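# Separate two test sieve stacks and place parts in tote

## Task

On the work bench are two test sieve stacks, each made of a pan, a sieve and a cover. Separate both stacks and get all six pieces completely inside the tote. No sieve or cover may have even part of its skirt (the bottom rim) sitting down inside another piece. The tote has to finish resting on the work bench with nothing of it hanging past the edge. Either robot or both may work. At the end, open the grippers and move the robots away. A robot that tips over or finishes leaning means failure, and anything kept in place only by a robot at the end does not count.

## Robot and tools

Robots: two identical Hello Robot Stretch 3 units, r1 and r2. Each has a two-wheel differential base (0.33 m long, 0.34 m wide, passive omni wheel at the rear), a lift on a mast, and one telescoping arm that sticks out to the robot's RIGHT. The base cannot strafe, so reaching further forward means driving. Turns pivot about the point midway between the drive wheels, 0.05 m behind the front edge. With the arm fully in and the wrist folded, a spin sweeps a 0.28 m radius; an unfolded level wrist reaches past that.

Frames: the base frame sits on the floor between the drive wheels, x forward, y left, z up. hand_pose is reported in it, at the fingertip meeting point. With all wrist joints at zero that frame's x points up, y back along the arm toward the mast, z to the rear. The odometry frame is the base frame where the scene began. Each robot reports only in its own frames, so relative placement of the two robots must be judged from images, lidar_m, wrist_depth_mm and head_depth_mm.

execute_actions: argument actions is a list holding one action or nothing (empty returns state and pictures only). The action is an object keyed by "r1" and/or "r2"; each entry may contain base, joints and contact_limits. All motions in it start at once. base takes exactly one command and is a relative offset from the base position in the latest reported state: translate_m in metres, -1 to 1, positive forward; or rotate_rad in radians, -3.2 to 3.2, positive counter-clockwise seen from above. joints are absolute targets by name: lift_m 0 to 1.1 (arm height); arm_m 0 to 0.52 (extension); wrist_yaw_rad -1.345 to 4.42 (0 along the arm, positive toward the front, 3.0 folded over the base); wrist_pitch_rad -1.57 to 0.451 (0 level, negative tips fingers down); wrist_roll_rad -2.911 to 2.911 (0 fingers side by side); gripper_m -0.089 to 0.179 (larger is wider; actual fingertip gap is smaller by about 0.007 nearly shut to 0.025 fully open, zero below 0.007); head_pan_rad -3.953 to 1.73 (0 forward, positive left, -1.57 along the arm); head_tilt_rad -1.53 to 0.419 (negative down). contact_limits accepts only arm_m, a motor effort in percent (1 to 100) at which that arm motion halts with contact_stop; lower is softer, too low halts instantly, and it also caps holding force until the next action. cameras picks which images come back: r1_head_camera, r1_nav_camera, r1_wrist_camera, r2_head_camera, r2_nav_camera, r2_wrist_camera or "all"; omitted, null or ["all"] means every camera, [] none. Unknown keys, unknown camera names or out-of-range numbers reject the whole call and nothing moves. An action runs at most 15 s. Anything you omit may keep driving toward an earlier target unnoticed.

wait: seconds, 0 to 10; nothing new is commanded and you get state plus images. zoom_image: camera name and region [x0, y0, x1, y1] in pixels of that camera's most recent full image, origin top-left, at most 504 by 504. finished_scene: pass the integer number of the current scene; it is final, so call it only when the goal holds steadily.

Results: base_status and joint_status describe how each commanded motion ended. done for the base only means the wheels turned enough (slip included). off_target means stopped short and possibly still pushing. After contact_stop, time_out or torque_fault the old target is dropped; an arm or lift that hit something goes slack until commanded again, and a slack lift can sag under load or be pushed up by closing fingers on a surface. on_its_own lists uncommanded joints; its held at value is the target, not the position. motor_effort is percent of maximum, positive toward higher joint values, peak in brackets; readings are offset and noisy. Effort outside the rest range suggests pushing or carrying. Positive wheel effort pushes forward. base_odometry counts wheel turns; heading runs -3.142 to 3.142, left positive; turned_by_wheels and turned_by_imu give turning since the last result. base_tilt in degrees (forward and right positive) has a fixed bias up to about 4. lidar_m: 12 distances in metres, 30-degree sectors starting straight ahead and going counter-clockwise (4th left, 7th behind, 10th right), plane 0.17 m high, range 0.15 to 12, "-" for nothing; it sees the other robot and table legs, not tabletops or clear objects, and the robot's own body can block sectors 5, 6, 9, 10. wrist_depth_mm (45 to 1000) and head_depth_mm (280 to 4000, sideways image) are 7x7 grids of median depth.

Gripping: command gripper_m below the object's width; to let go, go at least 0.02 above where the fingers met it. Neither reading nor done proves a grasp; check images.

Speed: full base speed needs lift_m under 0.30, arm_m under 0.03 and wrist_yaw_rad over 2.54; otherwise it is slower. Fold or unfold the wrist only with lift_m between 0.32 and 0.95, wrist_pitch_rad -0.4 and roll near 0; folded, the lift may drop to 0.25. With yaw below -0.4 keep pitch at -0.5 or lower.

Avoid: robots touching each other (driving on after contact presses hard and can end everything); arm pushes on solid objects with the gripper above about 0.45 m, or repeated pushes, which can tip the robot; driving while holding or hooking something fixed; snagging furniture, especially reversing. If tilt appears, back off in small steps, free the gripper, and lower lift_m to about 0.2 if needed. Wrist servos overloaded for seconds switch off for 10 s. Also avoid drops, slams and objects falling; loose items may occasionally get nudged. Fewer robot-seconds of motion is better.

Each tool is called after "Emit:" as name([rows], argument=value, ...), one row to a line, values as JSON.

## Session

Emit:
execute_actions(actions=[])

Scene clock: 0.00 s.
r1.base_odometry: x=+0.000 y=+0.000 heading=+0.000 (m, m, rad; r1's odometry frame)
r1.turned_by_wheels: +0.000 (rad since the last result)
r1.turned_by_imu: +0.000 (rad since the last result)
r1.base_tilt: forward=-0.5 right=+0.5 (deg)
r1.lidar_m: 1.33 2.78 3.14 3.94 3.72 1.13 2.07 5.66 1.74 1.14 1.05 1.07
r1.head_depth_mm: 1149 1163 1169 1174 1179 1189 1189 / 1295 1309 1306 1314 1323 1334 1337 / 1469 1479 1507 1500 1514 1519 1540 / 1643 1723 1724 1737 1759 1771 1781 / 1816 2034 2065 2069 2067 2131 2063 / 1795 2381 2534 2555 2591 2609 2157 / 1779 2657 3049 3008 3033 3022 2218
r1.base_status: not commanded
r1.joint_positions: lift_m=+0.408 arm_m=-0.001 wrist_yaw_rad=+2.847 wrist_pitch_rad=-0.321 wrist_roll_rad=-0.012 gripper_m=+0.037 head_pan_rad=+0.006 head_tilt_rad=-0.004
r1.joint_status: not commanded
r1.motor_effort: left_wheel=+0 right_wheel=+0 lift_m=+25 arm_m=+0 wrist_yaw_rad=+0 wrist_pitch_rad=+4 wrist_roll_rad=+0 gripper_m=-1 head_pan_rad=+1 head_tilt_rad=+2 (%)
r1.hand_pose: x=+0.0471 y=+0.0816 z=+0.4435 quat_wxyz=(+0.214, +0.703, +0.011, +0.678) (m; r1's base frame)
r1.wrist_depth_mm: - - - - - - - / - - - - - - - / - - - - - - - / - - - - - - 994 / 885 - 895 848 874 817 808 / 727 - 729 717 675 683 677 / 622 615 602 613 609 591 574
r2.base_odometry: x=+0.000 y=+0.000 heading=+0.000 (m, m, rad; r2's odometry frame)
r2.turned_by_wheels: +0.000 (rad since the last result)
r2.turned_by_imu: +0.000 (rad since the last result)
r2.base_tilt: forward=+1.6 right=-0.2 (deg)
r2.lidar_m: 1.74 0.99 0.85 0.84 0.97 1.66 3.08 3.54 3.86 1.30 1.37 2.31
r2.head_depth_mm: 1944 2837 - - - 3996 2597 / 1927 2846 - - - - 2583 / 1938 2827 - - - 3742 2575 / 1915 2706 3036 3033 2948 2942 2553 / 1907 2267 2243 2231 2215 2184 2178 / 1763 1775 1780 1766 1739 1729 1721 / 1488 1475 1463 1456 1447 1437 1438
r2.base_status: not commanded
r2.joint_positions: lift_m=+0.307 arm_m=-0.001 wrist_yaw_rad=+2.936 wrist_pitch_rad=-0.361 wrist_roll_rad=-0.019 gripper_m=+0.037 head_pan_rad=+0.013 head_tilt_rad=-0.019
r2.joint_status: not commanded
r2.motor_effort: left_wheel=+0 right_wheel=+0 lift_m=+20 arm_m=-1 wrist_yaw_rad=+0 wrist_pitch_rad=+6 wrist_roll_rad=-1 gripper_m=+0 head_pan_rad=+0 head_tilt_rad=+2 (%)
r2.hand_pose: x=+0.0260 y=+0.0822 z=+0.3330 quat_wxyz=(+0.198, +0.698, +0.057, +0.686) (m; r2's base frame)
r2.wrist_depth_mm: - 776 803 804 793 783 774 / - 833 855 844 838 843 840 / 943 894 911 899 892 871 876 / 905 - 941 924 926 928 913 / 722 - 748 733 733 730 738 / 591 - - 600 623 599 606 / 506 499 496 509 490 509 518
pictures: r1_head_camera (sideways: a quarter turn clockwise sets it upright), r1_nav_camera (sideways: a quarter turn counterclockwise sets it upright), r1_wrist_camera, r2_head_camera (sideways: a quarter turn clockwise sets it upright), r2_nav_camera (sideways: a quarter turn counterclockwise sets it upright), r2_wrist_camera
Images, in order (width x height): r1_head_camera 896x504, r1_nav_camera 672x504, r1_wrist_camera 644x364, r2_head_camera 896x504, r2_nav_camera 672x504, r2_wrist_camera 644x364.

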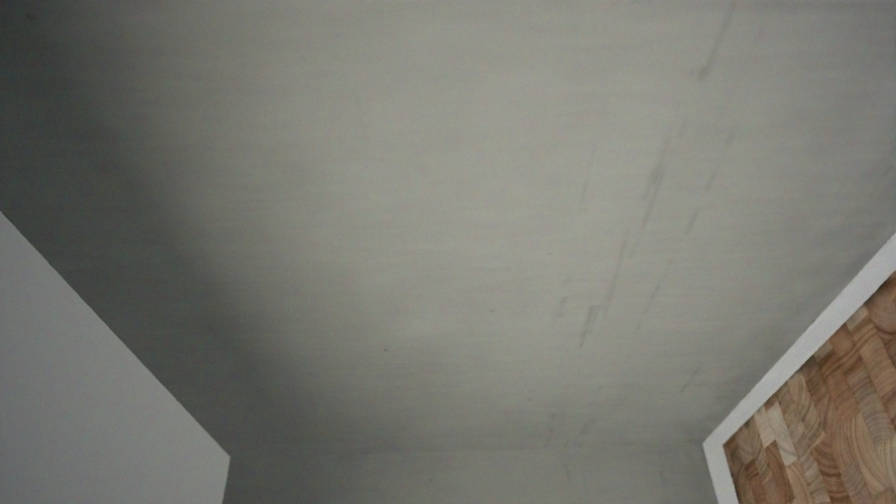

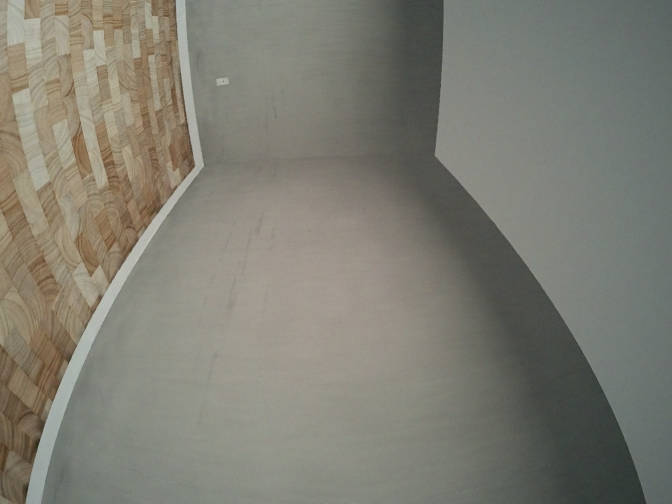

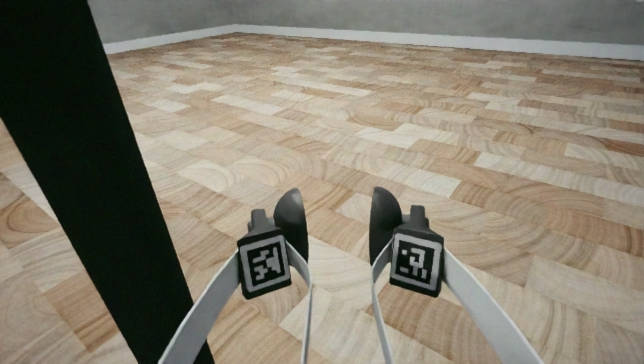

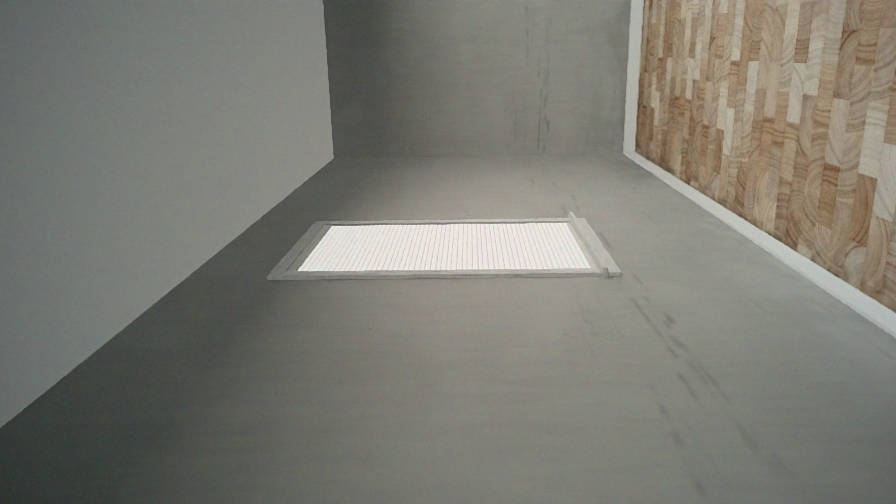

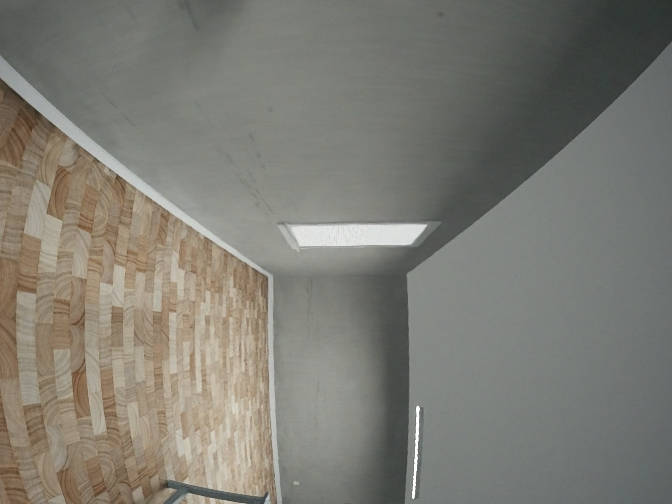

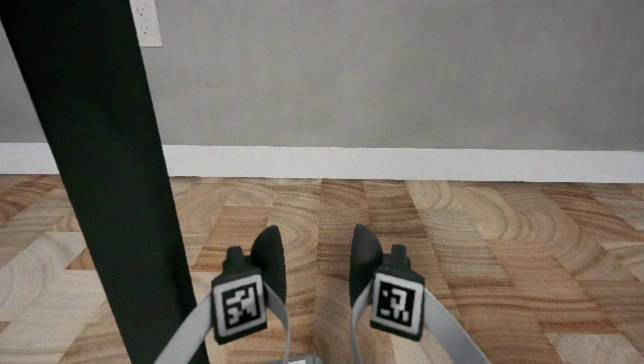

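Emit:
execute_actions([
  {"r1":{"joints":{"head_pan_rad":-3.0,"head_tilt_rad":-0.4}},"r2":{"joints":{"head_pan_rad":-1.4,"head_tilt_rad":-0.4}}},
], cameras=["r1_head_camera","r1_nav_camera","r2_head_camera","r2_nav_camera"])

Scene clock: 6.43 s.
r1.base_odometry: x=+0.000 y=+0.000 heading=+0.000 (m, m, rad; r1's odometry frame)
r1.turned_by_wheels: +0.000 (rad since the last result)
r1.turned_by_imu: +0.001 (rad since the last result)
r1.base_tilt: forward=-0.3 right=+0.4 (deg)
r1.lidar_m: 1.33 2.78 3.15 3.95 3.72 1.13 2.07 5.67 1.74 1.15 1.05 1.06
r1.head_depth_mm: - - - 1502 2250 1691 1356 / - - - 1672 2287 1712 1361 / - - - 3005 2309 1728 1368 / - - - 3274 2294 1738 1366 / - - - 3589 2365 1744 1383 / - - - 3578 2349 1750 1390 / - - - 3617 2349 1755 1401
r1.base_status: not commanded
r1.joint_positions: lift_m=+0.408 arm_m=-0.001 wrist_yaw_rad=+2.847 wrist_pitch_rad=-0.321 wrist_roll_rad=-0.012 gripper_m=+0.037 head_pan_rad=-2.993 head_tilt_rad=-0.395
r1.joint_status: all done
r1.motor_effort: left_wheel=+0(0) right_wheel=-1(1) lift_m=+26(26) arm_m=+0(0) wrist_yaw_rad=+0(0) wrist_pitch_rad=+4(4) wrist_roll_rad=+0(0) gripper_m=+0(0) head_pan_rad=-3(36) head_tilt_rad=-2(26) (%)
r1.hand_pose: x=+0.0471 y=+0.0816 z=+0.4435 quat_wxyz=(+0.214, +0.703, +0.011, +0.678) (m; r1's base frame)
r1.wrist_depth_mm: - - - - - - - / - - - - - - - / - - - - - - - / - - - - - - - / 922 - 886 851 869 803 832 / 740 - 727 713 679 686 663 / 622 617 606 608 604 605 583
r2.base_odometry: x=+0.000 y=+0.000 heading=+0.000 (m, m, rad; r2's odometry frame)
r2.turned_by_wheels: +0.000 (rad since the last result)
r2.turned_by_imu: +0.001 (rad since the last result)
r2.base_tilt: forward=+1.6 right=-0.2 (deg)
r2.lidar_m: 1.74 0.99 0.84 0.84 0.97 1.65 3.09 3.55 3.85 1.30 1.36 2.31
r2.head_depth_mm: 3426 3589 3868 3910 2554 1925 1530 / 3541 3794 3997 3644 2590 1918 1529 / 3710 3923 - 1914 2477 1925 1537 / 3857 - - 1648 2266 1658 1546 / - - - 1658 2597 1807 1543 / - - - 1770 2635 1882 1552 / - - - 1798 2658 1893 1556
r2.base_status: not commanded
r2.joint_positions: lift_m=+0.307 arm_m=-0.001 wrist_yaw_rad=+2.936 wrist_pitch_rad=-0.361 wrist_roll_rad=-0.019 gripper_m=+0.037 head_pan_rad=-1.393 head_tilt_rad=-0.395
r2.joint_status: all done
r2.motor_effort: left_wheel=+0(0) right_wheel=+0(0) lift_m=+21(21) arm_m=+0(0) wrist_yaw_rad=+0(0) wrist_pitch_rad=+6(5) wrist_roll_rad=+0(0) gripper_m=-1(0) head_pan_rad=-3(29) head_tilt_rad=-2(18) (%)
r2.hand_pose: x=+0.0260 y=+0.0822 z=+0.3330 quat_wxyz=(+0.198, +0.698, +0.057, +0.686) (m; r2's base frame)
r2.wrist_depth_mm: - 806 799 796 784 788 778 / - 848 851 839 836 835 825 / 915 903 914 907 897 892 885 / 928 - 944 929 910 928 905 / 723 - 761 736 730 715 731 / 605 - - 609 623 600 609 / 511 503 495 512 495 513 515
pictures: r1_head_camera (sideways: a quarter turn clockwise sets it upright), r1_nav_camera (sideways: a quarter turn counterclockwise sets it upright), r2_head_camera (sideways: a quarter turn clockwise sets it upright), r2_nav_camera (sideways: a quarter turn counterclockwise sets it upright)
Images, in order (width x height): r1_head_camera 896x504, r1_nav_camera 672x504, r2_head_camera 896x504, r2_nav_camera 672x504.

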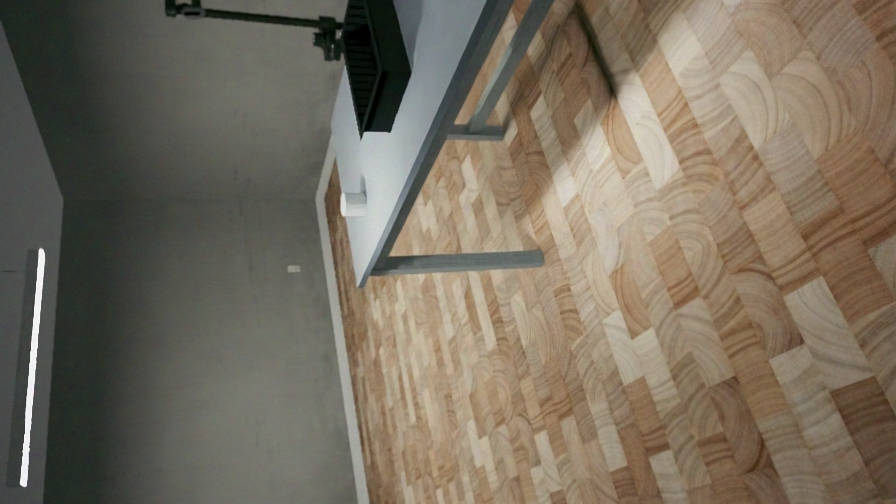

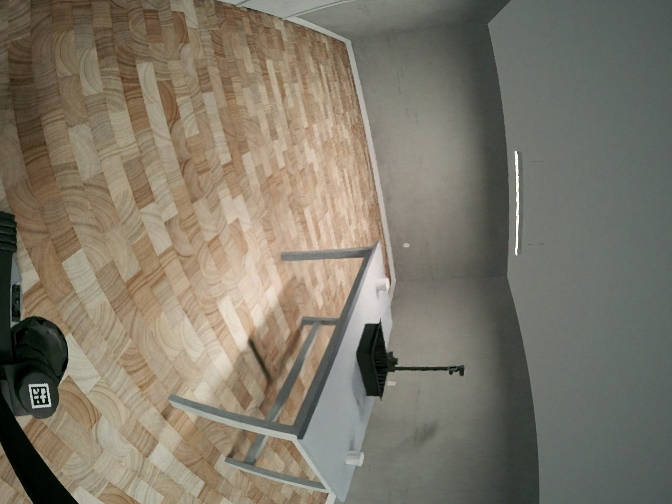

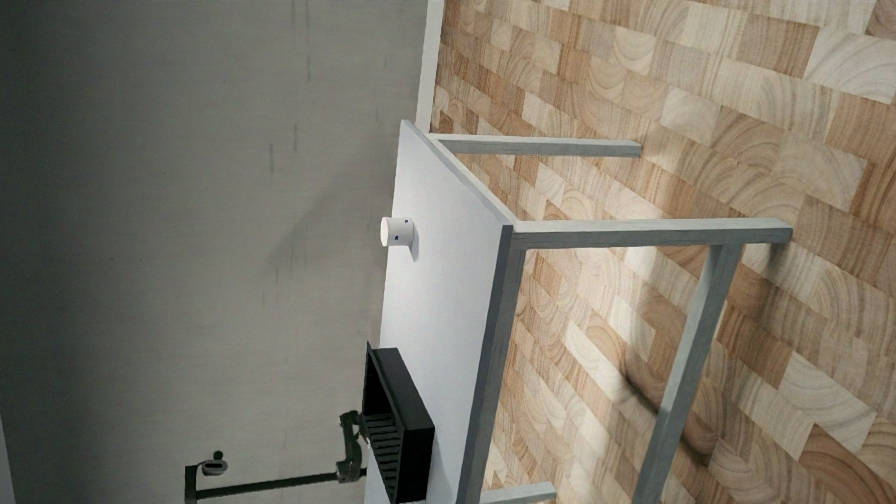

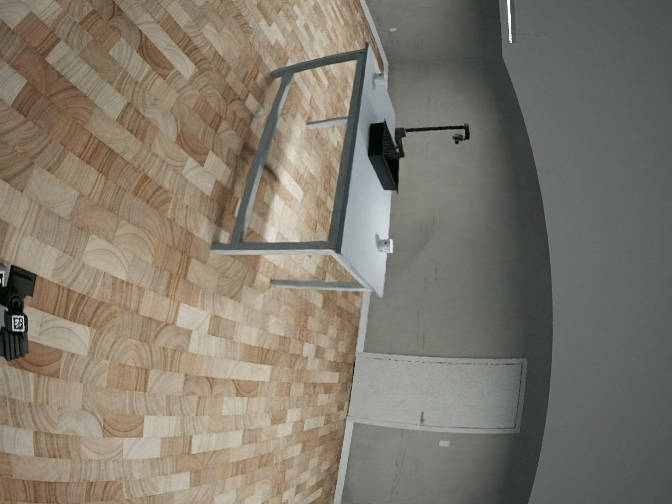

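Emit:
zoom_image(camera="r2_head_camera", region=[350,190,450,280])

Emit:
zoom_image(camera="r1_head_camera", region=[300,0,500,250])

Region (350, 190, 450, 280) of r2_head_camera's 896x504 image, scaled by 5.040, with more detail than that image has; it fills the top 454 rows of this view, and the rest is white.

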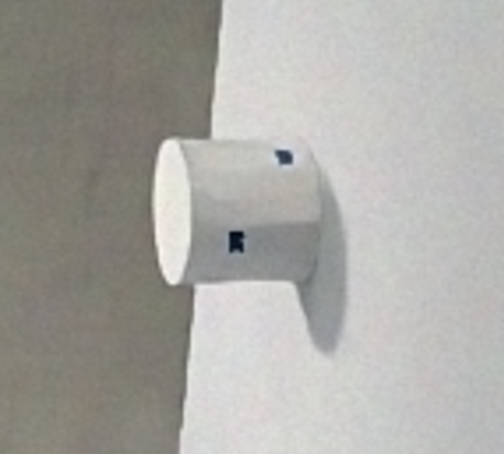

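Region (300, 0, 500, 250) of r1_head_camera's 896x504 image, scaled by 2.016, with more detail than that image has; it fills the left 403 columns of this view, and the rest is white.

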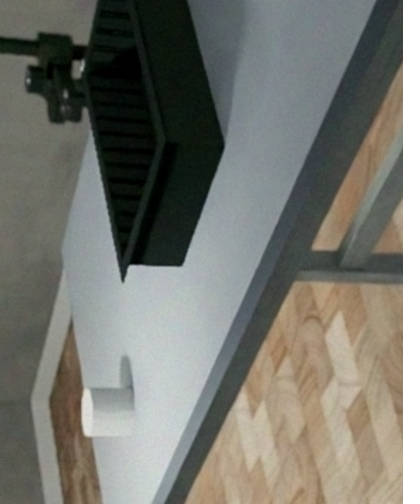

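Emit:
execute_actions([
  {"r1":{"joints":{"head_pan_rad":-3.5,"head_tilt_rad":-0.6}},"r2":{"joints":{"head_pan_rad":-1.85,"head_tilt_rad":-0.5}}},
], cameras=["r1_head_camera","r2_head_camera"])

Scene clock: 30.53 s.
r1.base_odometry: x=+0.000 y=+0.000 heading=+0.000 (m, m, rad; r1's odometry frame)
r1.turned_by_wheels: +0.000 (rad since the last result)
r1.turned_by_imu: +0.001 (rad since the last result)
r1.base_tilt: forward=-0.5 right=+0.5 (deg)
r1.lidar_m: 1.33 2.77 3.15 3.92 3.71 1.13 2.07 5.68 1.73 1.14 1.05 1.06
r1.head_depth_mm: 3211 3456 3362 2330 1766 1440 1197 / 3327 3596 1819 2132 1777 1440 1201 / 3547 3949 1489 2171 1726 1447 1211 / 3738 - 1411 2232 1745 1447 1211 / - - 1521 2416 1805 1458 1219 / - - 1573 2405 1826 1451 1226 / - - 1702 2417 1842 1475 1233
r1.base_status: not commanded
r1.joint_positions: lift_m=+0.408 arm_m=-0.001 wrist_yaw_rad=+2.847 wrist_pitch_rad=-0.321 wrist_roll_rad=-0.012 gripper_m=+0.037 head_pan_rad=-3.493 head_tilt_rad=-0.592
r1.joint_status: all done
r1.motor_effort: left_wheel=+0(0) right_wheel=-1(0) lift_m=+26(25) arm_m=+0(0) wrist_yaw_rad=-1(1) wrist_pitch_rad=+4(4) wrist_roll_rad=+0(0) gripper_m=+0(0) head_pan_rad=-4(31) head_tilt_rad=-4(19) (%)
r1.hand_pose: x=+0.0471 y=+0.0816 z=+0.4435 quat_wxyz=(+0.214, +0.703, +0.011, +0.678) (m; r1's base frame)
r1.wrist_depth_mm: - - - - - - - / - - - - - - - / - - - - - - - / - - - - - - 990 / 911 - 892 854 869 831 789 / 738 - 718 708 675 706 674 / 621 610 614 597 595 591 581
r2.base_odometry: x=+0.000 y=+0.000 heading=+0.000 (m, m, rad; r2's odometry frame)
r2.turned_by_wheels: +0.000 (rad since the last result)
r2.turned_by_imu: +0.001 (rad since the last result)
r2.base_tilt: forward=+1.6 right=-0.2 (deg)
r2.lidar_m: 1.74 0.99 0.85 0.84 0.97 1.66 3.08 3.54 3.87 1.30 1.37 2.32
r2.head_depth_mm: 3489 3735 - 3070 2193 1724 1415 / 3481 3798 3987 3024 2190 1718 1411 / 3462 3710 - 3093 2215 1728 1420 / 3433 3757 - 3109 2230 1728 1420 / 3444 3743 - 3152 2238 1747 1419 / 3489 3747 - 3161 2160 1746 1423 / 3474 3698 3955 2700 2254 1651 1431
r2.base_status: not commanded
r2.joint_positions: lift_m=+0.307 arm_m=-0.001 wrist_yaw_rad=+2.936 wrist_pitch_rad=-0.361 wrist_roll_rad=-0.019 gripper_m=+0.037 head_pan_rad=-1.843 head_tilt_rad=-0.494
r2.joint_status: all done
r2.motor_effort: left_wheel=-1(1) right_wheel=+0(0) lift_m=+20(20) arm_m=+0(1) wrist_yaw_rad=+0(0) wrist_pitch_rad=+6(5) wrist_roll_rad=+0(0) gripper_m=+0(0) head_pan_rad=-3(22) head_tilt_rad=-2(7) (%)
r2.hand_pose: x=+0.0260 y=+0.0822 z=+0.3330 quat_wxyz=(+0.198, +0.698, +0.057, +0.686) (m; r2's base frame)
r2.wrist_depth_mm: - 790 794 804 786 790 782 / - 842 853 836 849 836 819 / 936 912 908 917 902 896 884 / 923 - 931 922 909 921 910 / 715 - 745 733 731 740 745 / 591 - - 599 625 601 608 / 507 497 499 512 496 506 513
pictures: r1_head_camera (sideways: a quarter turn clockwise sets it upright), r2_head_camera (sideways: a quarter turn clockwise sets it upright)
Images, in order (width x height): r1_head_camera 896x504, r2_head_camera 896x504.

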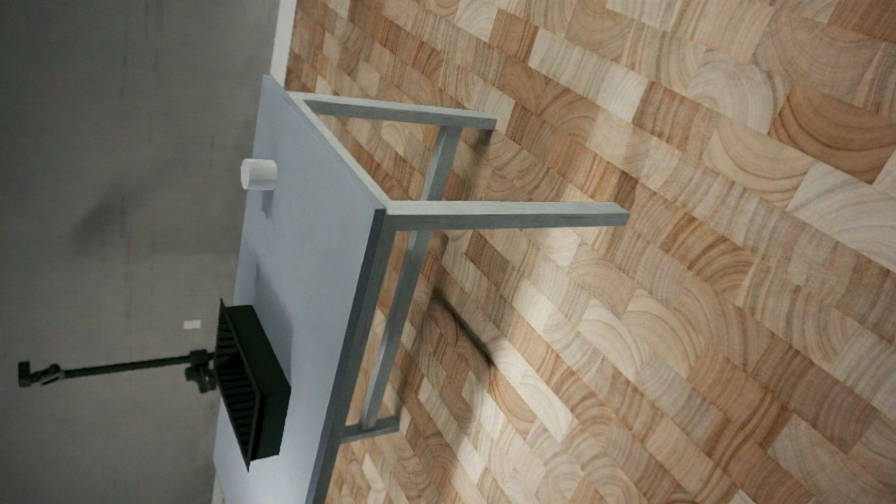

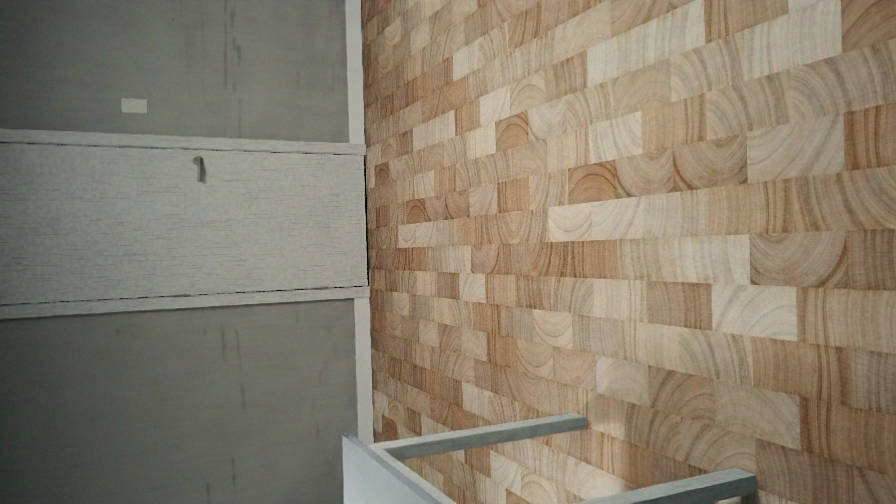

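Emit:
execute_actions([
  {"r1":{"joints":{"lift_m":0.27,"wrist_yaw_rad":3.0,"wrist_pitch_rad":-0.4,"head_pan_rad":-0.6,"head_tilt_rad":-0.7}},"r2":{"joints":{"lift_m":0.27,"wrist_yaw_rad":3.0,"wrist_pitch_rad":-0.4,"head_pan_rad":-0.6,"head_tilt_rad":-0.7}}},
], cameras=[])

Emit:
execute_actions([
  {"r1":{"base":{"rotate_rad":-2.817}},"r2":{"base":{"rotate_rad":-0.69}}},
], cameras=[])

Emit:
execute_actions([
  {"r1":{"base":{"translate_m":1.0}},"r2":{"base":{"translate_m":1.0}}},
], cameras=["r1_head_camera","r2_head_camera"])

Scene clock: 79.03 s.
r1.base_odometry: x=+0.000 y=+0.000 heading=+0.000 (m, m, rad; r1's odometry frame)
r1.turned_by_wheels: +0.000 (rad since the last result)
r1.turned_by_imu: +0.001 (rad since the last result)
r1.base_tilt: forward=-0.5 right=+0.4 (deg)
r1.lidar_m: 1.33 2.78 3.14 3.92 3.73 1.13 2.07 5.69 1.74 1.14 1.05 1.06
r1.head_depth_mm: 831 928 1050 1209 1430 1342 1151 / 857 955 1086 1263 1494 1348 1152 / 881 987 1135 1317 1509 1356 1150 / 910 1024 1172 1381 1558 1367 1162 / 934 1067 1226 1455 1635 1375 1165 / 968 1104 1283 1535 1648 1376 1169 / 1001 1148 1333 1607 1650 1382 1170
r1.base_status: not commanded
r1.joint_positions: lift_m=+0.270 arm_m=-0.001 wrist_yaw_rad=+2.998 wrist_pitch_rad=-0.413 wrist_roll_rad=-0.012 gripper_m=+0.037 head_pan_rad=-0.607 head_tilt_rad=-0.691
r1.joint_status: all done
r1.motor_effort: left_wheel=+0(0) right_wheel=+0(1) lift_m=+22(21) arm_m=+0(0) wrist_yaw_rad=+1(3) wrist_pitch_rad=+4(4) wrist_roll_rad=+0(0) gripper_m=+1(1) head_pan_rad=+3(36) head_tilt_rad=-4(14) (%)
r1.hand_pose: x=+0.0109 y=+0.0789 z=+0.2840 quat_wxyz=(+0.194, +0.696, +0.096, +0.684) (m; r1's base frame)
r1.wrist_depth_mm: - - - - - - - / - - - - - - - / 946 937 893 875 837 811 801 / 700 692 702 688 674 654 648 / 580 574 - 565 564 547 533 / 492 513 - - 459 469 458 / 446 - - - 413 405 403
r2.base_odometry: x=+0.000 y=+0.000 heading=+0.000 (m, m, rad; r2's odometry frame)
r2.turned_by_wheels: +0.000 (rad since the last result)
r2.turned_by_imu: +0.001 (rad since the last result)
r2.base_tilt: forward=+1.6 right=-0.1 (deg)
r2.lidar_m: 1.74 0.98 0.84 0.84 0.97 1.66 3.09 3.53 3.86 1.30 1.36 2.30
r2.head_depth_mm: - 2007 2874 2091 1737 1443 1242 / - 3791 2751 2183 1747 1452 1242 / - - 2934 2176 1751 1460 1253 / - - 2908 2202 1759 1461 1255 / - - 2957 2207 1773 1467 1260 / - - 2985 2227 1771 1467 1255 / - - 2990 2236 1781 1486 1268
r2.base_status: not commanded
r2.joint_positions: lift_m=+0.270 arm_m=-0.001 wrist_yaw_rad=+2.998 wrist_pitch_rad=-0.416 wrist_roll_rad=-0.019 gripper_m=+0.037 head_pan_rad=-0.607 head_tilt_rad=-0.691
r2.joint_status: all done
r2.motor_effort: left_wheel=-1(1) right_wheel=+0(0) lift_m=+17(17) arm_m=+0(1) wrist_yaw_rad=+2(3) wrist_pitch_rad=+5(6) wrist_roll_rad=+0(0) gripper_m=-1(0) head_pan_rad=+2(28) head_tilt_rad=-3(15) (%)
r2.hand_pose: x=+0.0108 y=+0.0783 z=+0.2834 quat_wxyz=(+0.194, +0.694, +0.098, +0.687) (m; r2's base frame)
r2.wrist_depth_mm: 863 - 802 789 794 765 749 / 914 - 874 864 844 823 811 / 954 - 905 886 879 846 865 / 755 - 755 770 761 778 768 / 621 613 639 612 617 623 627 / 514 513 - 513 533 511 523 / 455 - - - 430 447 450
pictures: none
No camera images: the call's "cameras" was empty. Leave "cameras" out to get every camera's image.

Scene clock: 82.03 s.
r1.base_odometry: x=+0.000 y=+0.000 heading=-2.817 (m, m, rad; r1's odometry frame)
r1.turned_by_wheels: -2.817 (rad since the last result)
r1.turned_by_imu: -2.764 (rad since the last result)
r1.base_tilt: forward=-0.5 right=+0.5 (deg)
r1.lidar_m: 2.21 2.16 1.23 1.05 1.05 1.21 2.07 3.10 3.57 3.74 1.13 1.13
r1.head_depth_mm: 3312 1616 2451 1944 1614 1345 1144 / 3549 1541 1278 1950 1621 1341 1151 / 3783 1661 1283 1960 1584 1351 1159 / - 1645 2374 2043 1625 1354 1165 / - 1594 2529 2061 1638 1359 1168 / - 1745 2767 2076 1647 1367 1170 / - 1892 2813 2102 1651 1372 1178
r1.base_status: done
r1.joint_positions: lift_m=+0.270 arm_m=-0.001 wrist_yaw_rad=+2.999 wrist_pitch_rad=-0.413 wrist_roll_rad=-0.012 gripper_m=+0.037 head_pan_rad=-0.607 head_tilt_rad=-0.692
r1.joint_status: not commanded
r1.motor_effort: left_wheel=+3(16) right_wheel=-4(7) lift_m=+22(22) arm_m=+0(0) wrist_yaw_rad=+1(1) wrist_pitch_rad=+4(4) wrist_roll_rad=+0(0) gripper_m=-1(0) head_pan_rad=+3(3) head_tilt_rad=-4(4) (%)
r1.hand_pose: x=+0.0108 y=+0.0789 z=+0.2840 quat_wxyz=(+0.194, +0.696, +0.097, +0.684) (m; r1's base frame)
r1.wrist_depth_mm: 823 - - - - - - / 910 - - - - - - / 878 906 863 868 848 813 808 / 703 714 686 674 673 650 649 / 598 581 - 562 572 542 537 / 492 511 - - 459 471 458 / 448 - - - 412 411 405
r2.base_odometry: x=+0.000 y=+0.000 heading=-0.690 (m, m, rad; r2's odometry frame)
r2.turned_by_wheels: -0.690 (rad since the last result)
r2.turned_by_imu: -0.681 (rad since the last result)
r2.base_tilt: forward=+1.7 right=-0.2 (deg)
r2.lidar_m: 1.86 2.44 1.11 0.86 0.85 0.90 1.33 3.09 3.30 3.94 1.90 1.30
r2.head_depth_mm: 3520 3748 2771 2166 1739 1446 1242 / 3694 1760 2658 2164 1744 1447 1245 / 3880 1760 1414 1973 1742 1448 1253 / - 1792 2653 2194 1749 1458 1254 / - 1736 2791 2141 1768 1476 1255 / - 1706 2856 2142 1768 1464 1263 / - 1859 2999 2174 1788 1484 1263
r2.base_status: done
r2.joint_positions: lift_m=+0.270 arm_m=-0.001 wrist_yaw_rad=+2.999 wrist_pitch_rad=-0.416 wrist_roll_rad=-0.019 gripper_m=+0.037 head_pan_rad=-0.607 head_tilt_rad=-0.692
r2.joint_status: not commanded
r2.motor_effort: left_wheel=+2(8) right_wheel=-3(7) lift_m=+17(18) arm_m=+0(0) wrist_yaw_rad=+2(1) wrist_pitch_rad=+6(5) wrist_roll_rad=+0(0) gripper_m=-1(0) head_pan_rad=+2(2) head_tilt_rad=-3(2) (%)
r2.hand_pose: x=+0.0107 y=+0.0783 z=+0.2834 quat_wxyz=(+0.194, +0.694, +0.098, +0.687) (m; r2's base frame)
r2.wrist_depth_mm: 638 - 820 945 - - - / 678 - 876 - - - - / 716 - 900 - - - - / 709 - 760 778 766 772 779 / 600 617 642 614 623 635 619 / 512 516 - 517 544 516 518 / 449 - - - 437 447 449
pictures: none
No camera images: the call's "cameras" was empty. Leave "cameras" out to get every camera's image.

Scene clock: 87.13 s.
r1.base_odometry: x=-0.948 y=-0.319 heading=-2.817 (m, m, rad; r1's odometry frame)
r1.turned_by_wheels: +0.000 (rad since the last result)
r1.turned_by_imu: +0.005 (rad since the last result)
r1.base_tilt: forward=-0.5 right=+0.6 (deg)
r1.lidar_m: 4.70 2.70 1.54 1.32 1.32 1.52 2.62 4.07 4.04 0.80 1.37 1.25
r1.head_depth_mm: 3125 3256 979 880 1611 1337 1150 / 3323 3553 1008 967 1628 1349 1157 / 3528 3742 1107 1894 1627 1347 1152 / 3830 - 1112 2032 1649 1359 1164 / - - 1182 2057 1641 1374 1169 / - - 1326 1957 1657 1370 1170 / - - 2849 2115 1647 1384 1176
r1.base_status: done
r1.joint_positions: lift_m=+0.270 arm_m=-0.001 wrist_yaw_rad=+2.999 wrist_pitch_rad=-0.413 wrist_roll_rad=-0.012 gripper_m=+0.037 head_pan_rad=-0.607 head_tilt_rad=-0.692
r1.joint_status: not commanded
r1.motor_effort: left_wheel=+3(12) right_wheel=-3(8) lift_m=+22(23) arm_m=+0(0) wrist_yaw_rad=+1(1) wrist_pitch_rad=+4(4) wrist_roll_rad=+1(0) gripper_m=+1(0) head_pan_rad=+4(3) head_tilt_rad=-3(4) (%)
r1.hand_pose: x=+0.0107 y=+0.0789 z=+0.2840 quat_wxyz=(+0.194, +0.696, +0.097, +0.684) (m; r1's base frame)
r1.wrist_depth_mm: - - - - - - - / - - - - - - - / 944 906 857 879 861 827 814 / 723 700 688 685 656 644 643 / 586 579 - 555 567 551 545 / 503 503 - - 461 477 460 / 447 - - - 411 407 402
r2.base_odometry: x=+0.771 y=-0.636 heading=-0.690 (m, m, rad; r2's odometry frame)
r2.turned_by_wheels: +0.000 (rad since the last result)
r2.turned_by_imu: +0.002 (rad since the last result)
r2.base_tilt: forward=+1.7 right=-0.3 (deg)
r2.lidar_m: 1.22 3.64 1.64 1.28 1.27 1.35 1.99 3.98 4.25 0.79 0.77 0.83
r2.head_depth_mm: 3088 3279 1095 912 1734 1441 1236 / 3276 3488 1046 956 1732 1387 1243 / 3448 3716 1084 1023 1747 1391 1253 / 3702 3840 1195 1989 1751 1432 1253 / 3878 - 1201 2122 1754 1467 1253 / - - 1213 2214 1689 1472 1259 / - - 1287 1590 1698 1482 1267
r2.base_status: done
r2.joint_positions: lift_m=+0.270 arm_m=-0.001 wrist_yaw_rad=+2.999 wrist_pitch_rad=-0.416 wrist_roll_rad=-0.019 gripper_m=+0.037 head_pan_rad=-0.607 head_tilt_rad=-0.692
r2.joint_status: not commanded
r2.motor_effort: left_wheel=+3(9) right_wheel=-3(6) lift_m=+17(17) arm_m=-1(0) wrist_yaw_rad=+1(1) wrist_pitch_rad=+6(6) wrist_roll_rad=+0(0) gripper_m=-1(1) head_pan_rad=+2(2) head_tilt_rad=-2(2) (%)
r2.hand_pose: x=+0.0106 y=+0.0783 z=+0.2833 quat_wxyz=(+0.194, +0.694, +0.099, +0.687) (m; r2's base frame)
r2.wrist_depth_mm: 935 - - - - - - / - - - - - - - / - - - - - - - / 756 756 761 747 781 779 782 / 615 614 643 612 610 624 623 / 509 510 - 521 538 521 525 / 457 - - - 435 446 445
pictures: r1_head_camera (sideways: a quarter turn clockwise sets it upright), r2_head_camera (sideways: a quarter turn clockwise sets it upright)
Images, in order (width x height): r1_head_camera 896x504, r2_head_camera 896x504.

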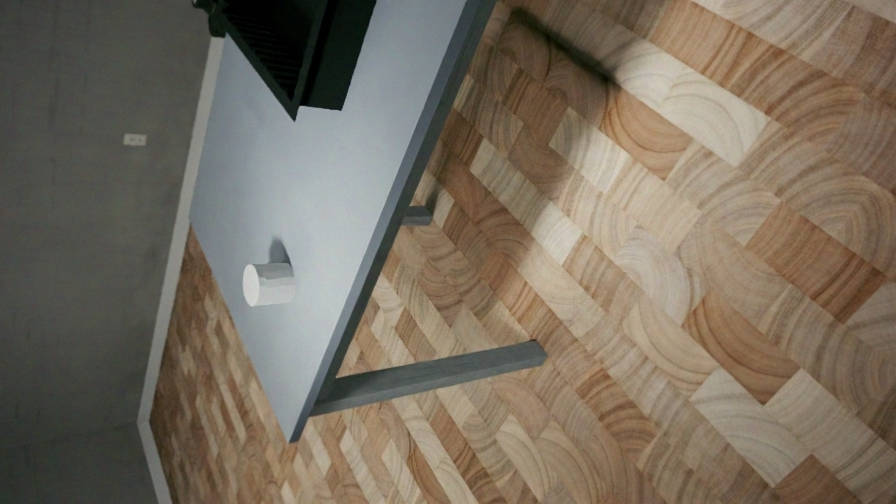

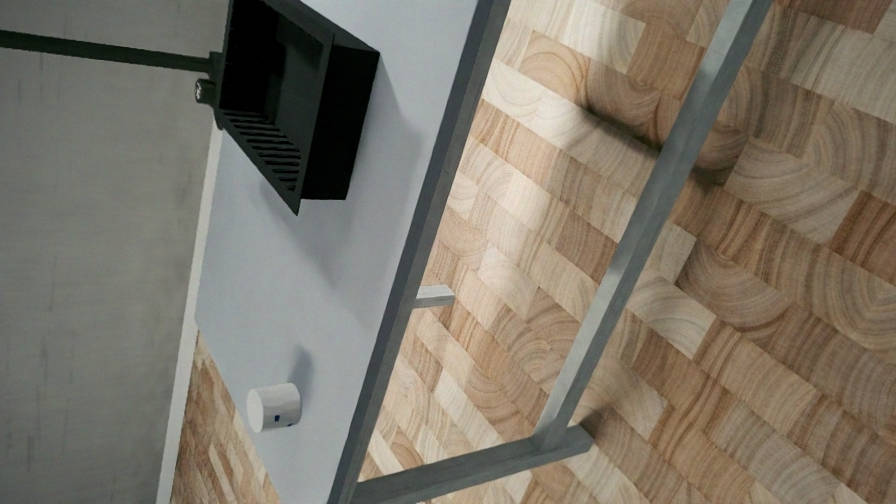

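Emit:
execute_actions([
  {"r1":{"base":{"rotate_rad":-0.17}},"r2":{"base":{"rotate_rad":-0.07}}},
], cameras=[])

Emit:
execute_actions([
  {"r1":{"base":{"translate_m":0.94}},"r2":{"base":{"translate_m":1.0}}},
], cameras=[])

Emit:
execute_actions([
  {"r1":{"base":{"rotate_rad":0.465},"joints":{"head_pan_rad":-1.57,"head_tilt_rad":-0.9}},"r2":{"base":{"rotate_rad":0.495},"joints":{"head_pan_rad":-1.57,"head_tilt_rad":-0.9}}},
], cameras=["r1_head_camera","r2_head_camera", "r1_nav_camera","r2_nav_camera"])

Scene clock: 117.63 s.
r1.base_odometry: x=-0.948 y=-0.319 heading=-2.987 (m, m, rad; r1's odometry frame)
r1.turned_by_wheels: -0.170 (rad since the last result)
r1.turned_by_imu: -0.166 (rad since the last result)
r1.base_tilt: forward=-0.5 right=+0.7 (deg)
r1.lidar_m: 1.25 3.93 1.73 1.35 1.33 1.41 2.06 4.08 4.32 0.81 1.37 1.46
r1.head_depth_mm: 2932 3172 1033 852 1609 1343 1150 / 3060 2307 994 902 1626 1332 1151 / 3269 3474 1010 964 1626 1351 1155 / 3495 3635 1116 1911 1635 1363 1160 / 3661 3800 1123 1968 1641 1367 1160 / 3872 - 1138 2073 1663 1375 1167 / - - 1207 1878 1606 1376 1179
r1.base_status: done
r1.joint_positions: lift_m=+0.270 arm_m=-0.001 wrist_yaw_rad=+2.999 wrist_pitch_rad=-0.413 wrist_roll_rad=-0.012 gripper_m=+0.037 head_pan_rad=-0.607 head_tilt_rad=-0.692
r1.joint_status: not commanded
r1.motor_effort: left_wheel=+3(12) right_wheel=-3(9) lift_m=+22(22) arm_m=+0(0) wrist_yaw_rad=+1(1) wrist_pitch_rad=+4(4) wrist_roll_rad=+0(0) gripper_m=-1(0) head_pan_rad=+3(3) head_tilt_rad=-3(2) (%)
r1.hand_pose: x=+0.0107 y=+0.0789 z=+0.2840 quat_wxyz=(+0.194, +0.696, +0.097, +0.684) (m; r1's base frame)
r1.wrist_depth_mm: - - - - - - - / - - - - - - - / 923 922 882 850 857 833 802 / 724 713 686 668 670 652 639 / 586 588 - 558 575 543 533 / 496 510 - - 456 467 466 / 440 - - - 409 403 404
r2.base_odometry: x=+0.771 y=-0.636 heading=-0.760 (m, m, rad; r2's odometry frame)
r2.turned_by_wheels: -0.070 (rad since the last result)
r2.turned_by_imu: -0.069 (rad since the last result)
r2.base_tilt: forward=+1.6 right=-0.3 (deg)
r2.lidar_m: 1.12 4.50 1.75 1.30 1.27 1.32 1.83 3.98 4.16 0.80 0.77 0.81
r2.head_depth_mm: 3089 3277 1135 911 1727 1450 1242 / 3191 3322 1034 949 1745 1383 1244 / 3330 3619 1073 992 1752 1394 1248 / 3553 3828 1132 1991 1753 1434 1253 / 3661 3909 1204 2056 1760 1467 1260 / 3913 - 1211 2146 1684 1473 1261 / - - 1224 2236 1651 1476 1265
r2.base_status: done
r2.joint_positions: lift_m=+0.270 arm_m=-0.001 wrist_yaw_rad=+2.999 wrist_pitch_rad=-0.416 wrist_roll_rad=-0.019 gripper_m=+0.037 head_pan_rad=-0.607 head_tilt_rad=-0.692
r2.joint_status: not commanded
r2.motor_effort: left_wheel=+2(9) right_wheel=-2(8) lift_m=+18(17) arm_m=+0(0) wrist_yaw_rad=+1(1) wrist_pitch_rad=+6(6) wrist_roll_rad=+0(0) gripper_m=-1(0) head_pan_rad=+2(1) head_tilt_rad=-2(3) (%)
r2.hand_pose: x=+0.0106 y=+0.0783 z=+0.2833 quat_wxyz=(+0.194, +0.694, +0.099, +0.687) (m; r2's base frame)
r2.wrist_depth_mm: 934 - - - - - - / - - - - - - - / 947 - - - - - - / 762 775 759 772 763 752 781 / 613 612 642 616 621 629 619 / 515 511 - 521 531 523 521 / 457 - - - 430 447 446
pictures: none
No camera images: the call's "cameras" was empty. Leave "cameras" out to get every camera's image.

Scene clock: 122.73 s.
r1.base_odometry: x=-1.876 y=-0.464 heading=-2.986 (m, m, rad; r1's odometry frame)
r1.turned_by_wheels: +0.000 (rad since the last result)
r1.turned_by_imu: +0.005 (rad since the last result)
r1.base_tilt: forward=-0.4 right=+0.5 (deg)
r1.lidar_m: 3.93 3.88 2.25 1.74 1.73 1.83 2.69 1.26 1.27 0.99 0.97 0.36
r1.head_depth_mm: 2596 2844 2682 815 653 545 1081 / 2712 3070 2695 822 658 547 1133 / 2868 3246 2734 2032 660 574 1134 / 3055 3436 2739 2035 1632 642 1113 / 3199 3586 2811 2068 1648 1363 1167 / 3469 3764 2777 2071 1653 1369 1173 / 3678 - 2811 2101 1663 1386 1173
r1.base_status: done
r1.joint_positions: lift_m=+0.270 arm_m=-0.001 wrist_yaw_rad=+2.999 wrist_pitch_rad=-0.413 wrist_roll_rad=-0.012 gripper_m=+0.037 head_pan_rad=-0.607 head_tilt_rad=-0.692
r1.joint_status: not commanded
r1.motor_effort: left_wheel=+3(12) right_wheel=-3(6) lift_m=+22(22) arm_m=+0(1) wrist_yaw_rad=+1(1) wrist_pitch_rad=+4(4) wrist_roll_rad=+0(0) gripper_m=+0(0) head_pan_rad=+3(3) head_tilt_rad=-3(4) (%)
r1.hand_pose: x=+0.0107 y=+0.0789 z=+0.2840 quat_wxyz=(+0.194, +0.696, +0.097, +0.684) (m; r1's base frame)
r1.wrist_depth_mm: - - - - - - - / - - - - - - - / 926 933 870 846 839 838 818 / 719 698 691 683 660 656 638 / 590 579 - 559 571 540 531 / 497 508 - - 454 466 459 / 442 - - - 412 413 403
r2.base_odometry: x=+1.497 y=-1.325 heading=-0.759 (m, m, rad; r2's odometry frame)
r2.turned_by_wheels: +0.000 (rad since the last result)
r2.turned_by_imu: +0.002 (rad since the last result)
r2.base_tilt: forward=+1.7 right=-0.3 (deg)
r2.lidar_m: 3.97 3.84 2.40 1.78 1.76 1.81 2.53 1.07 0.41 0.31 0.30 0.31
r2.head_depth_mm: 2650 2895 2839 881 707 564 508 / 2753 3037 2896 885 710 593 510 / 2895 3217 2944 2180 712 595 521 / 3016 3359 2957 2182 1750 598 547 / 3165 3578 2952 2207 1763 1438 1210 / 3349 3727 2984 2227 1766 1476 1264 / 3518 3879 2977 2233 1778 1481 1268
r2.base_status: done
r2.joint_positions: lift_m=+0.270 arm_m=-0.001 wrist_yaw_rad=+2.999 wrist_pitch_rad=-0.416 wrist_roll_rad=-0.019 gripper_m=+0.037 head_pan_rad=-0.607 head_tilt_rad=-0.692
r2.joint_status: not commanded
r2.motor_effort: left_wheel=+2(9) right_wheel=-3(6) lift_m=+17(17) arm_m=+0(1) wrist_yaw_rad=+1(1) wrist_pitch_rad=+6(6) wrist_roll_rad=+0(0) gripper_m=-1(1) head_pan_rad=+2(2) head_tilt_rad=-3(2) (%)
r2.hand_pose: x=+0.0106 y=+0.0782 z=+0.2833 quat_wxyz=(+0.194, +0.694, +0.099, +0.687) (m; r2's base frame)
r2.wrist_depth_mm: - - - - - - - / - - - - - - - / - - - - - - - / 768 761 763 764 778 782 776 / 611 613 645 619 628 625 615 / 515 517 - 512 539 518 522 / 455 - - - 430 447 447
pictures: none
No camera images: the call's "cameras" was empty. Leave "cameras" out to get every camera's image.

Scene clock: 124.37 s.
r1.base_odometry: x=-1.876 y=-0.464 heading=-2.522 (m, m, rad; r1's odometry frame)
r1.turned_by_wheels: +0.465 (rad since the last result)
r1.turned_by_imu: +0.457 (rad since the last result)
r1.base_tilt: forward=-0.3 right=+0.5 (deg)
r1.lidar_m: 3.87 2.39 1.76 1.72 1.79 2.49 1.26 1.27 1.00 0.97 0.36 4.01
r1.head_depth_mm: 2711 997 797 660 589 1223 1091 / 2746 1002 801 666 592 1237 1129 / 2717 1007 805 635 595 1231 1141 / 2752 1022 809 656 601 1243 1128 / 2756 1031 813 677 602 1174 1104 / 2755 2602 842 680 603 1228 1104 / 2823 2590 2054 1702 1354 1260 1109
r1.base_status: done
r1.joint_positions: lift_m=+0.270 arm_m=-0.001 wrist_yaw_rad=+2.999 wrist_pitch_rad=-0.413 wrist_roll_rad=-0.012 gripper_m=+0.037 head_pan_rad=-1.563 head_tilt_rad=-0.889
r1.joint_status: all done
r1.motor_effort: left_wheel=-3(10) right_wheel=+2(9) lift_m=+21(22) arm_m=+0(0) wrist_yaw_rad=+0(1) wrist_pitch_rad=+4(4) wrist_roll_rad=+0(0) gripper_m=+1(1) head_pan_rad=-3(35) head_tilt_rad=-6(21) (%)
r1.hand_pose: x=+0.0107 y=+0.0789 z=+0.2840 quat_wxyz=(+0.194, +0.696, +0.097, +0.684) (m; r1's base frame)
r1.wrist_depth_mm: - - - - - - - / - - - - - - - / 927 935 880 869 817 822 792 / 724 700 670 676 673 655 656 / 587 585 - 553 565 546 541 / 501 507 - - 455 466 462 / 450 - - - 409 405 400
r2.base_odometry: x=+1.497 y=-1.325 heading=-0.265 (m, m, rad; r2's odometry frame)
r2.turned_by_wheels: +0.495 (rad since the last result)
r2.turned_by_imu: +0.490 (rad since the last result)
r2.base_tilt: forward=+1.6 right=-0.2 (deg)
r2.lidar_m: 3.84 2.49 1.81 1.74 1.80 2.45 1.23 0.43 0.31 0.30 0.31 4.00
r2.head_depth_mm: 2788 1040 833 696 598 1231 1113 / 2831 2614 838 700 601 1229 1119 / 2804 2636 844 703 603 557 1121 / 2795 2621 850 624 606 559 1125 / 2829 2656 854 695 609 561 1117 / 2816 2681 858 714 610 565 1130 / 2815 2711 2130 757 614 567 1173
r2.base_status: done
r2.joint_positions: lift_m=+0.270 arm_m=-0.001 wrist_yaw_rad=+2.999 wrist_pitch_rad=-0.416 wrist_roll_rad=-0.019 gripper_m=+0.037 head_pan_rad=-1.563 head_tilt_rad=-0.890
r2.joint_status: all done
r2.motor_effort: left_wheel=-2(8) right_wheel=+3(8) lift_m=+18(18) arm_m=+0(0) wrist_yaw_rad=+1(0) wrist_pitch_rad=+6(6) wrist_roll_rad=+0(0) gripper_m=+0(1) head_pan_rad=-4(29) head_tilt_rad=-3(15) (%)
r2.hand_pose: x=+0.0106 y=+0.0782 z=+0.2833 quat_wxyz=(+0.194, +0.694, +0.099, +0.687) (m; r2's base frame)
r2.wrist_depth_mm: - - - - - - - / - - - - - - - / - - - - - - - / 754 764 761 764 781 770 759 / 606 620 642 620 614 626 621 / 512 519 - 516 542 523 522 / 453 - - - 434 448 446
pictures: r1_head_camera (sideways: a quarter turn clockwise sets it upright), r1_nav_camera (sideways: a quarter turn counterclockwise sets it upright), r2_head_camera (sideways: a quarter turn clockwise sets it upright), r2_nav_camera (sideways: a quarter turn counterclockwise sets it upright)
Images, in order (width x height): r1_head_camera 896x504, r1_nav_camera 672x504, r2_head_camera 896x504, r2_nav_camera 672x504.

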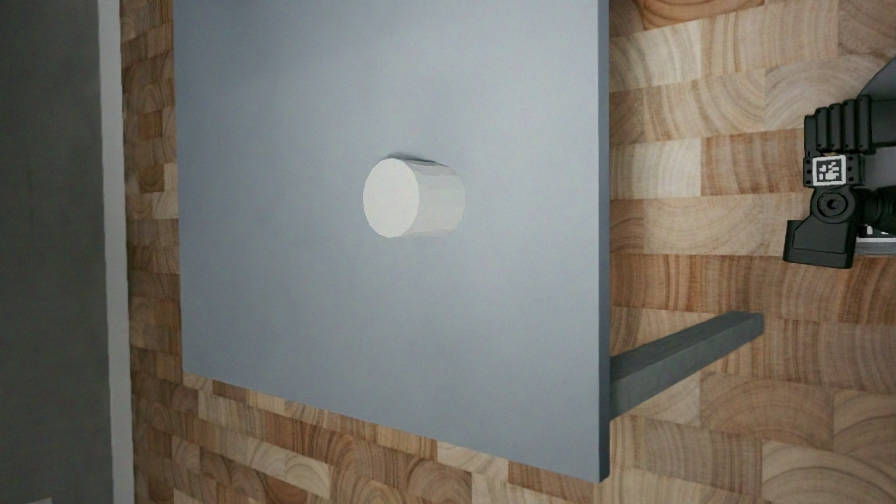

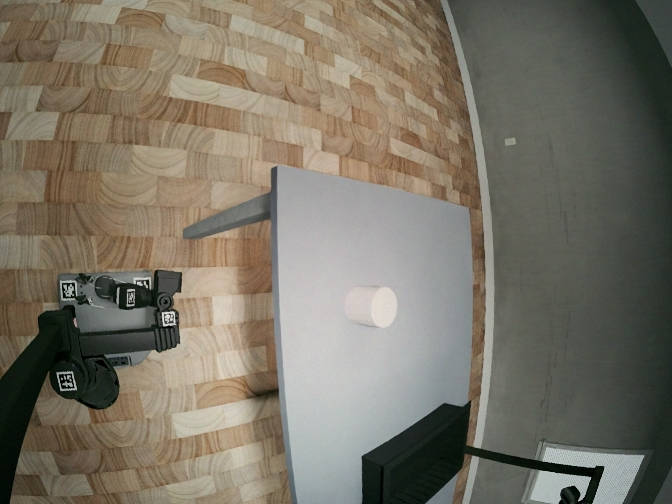

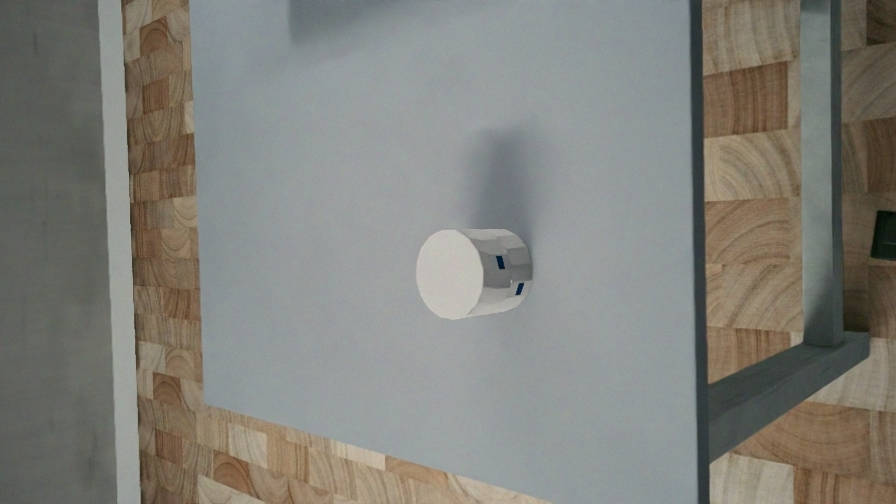

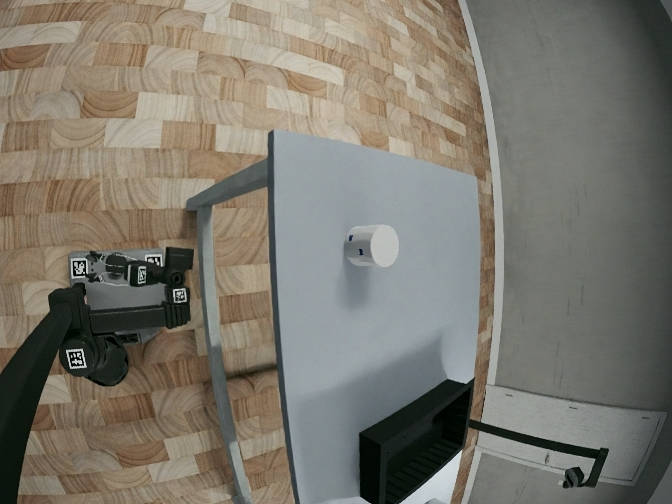

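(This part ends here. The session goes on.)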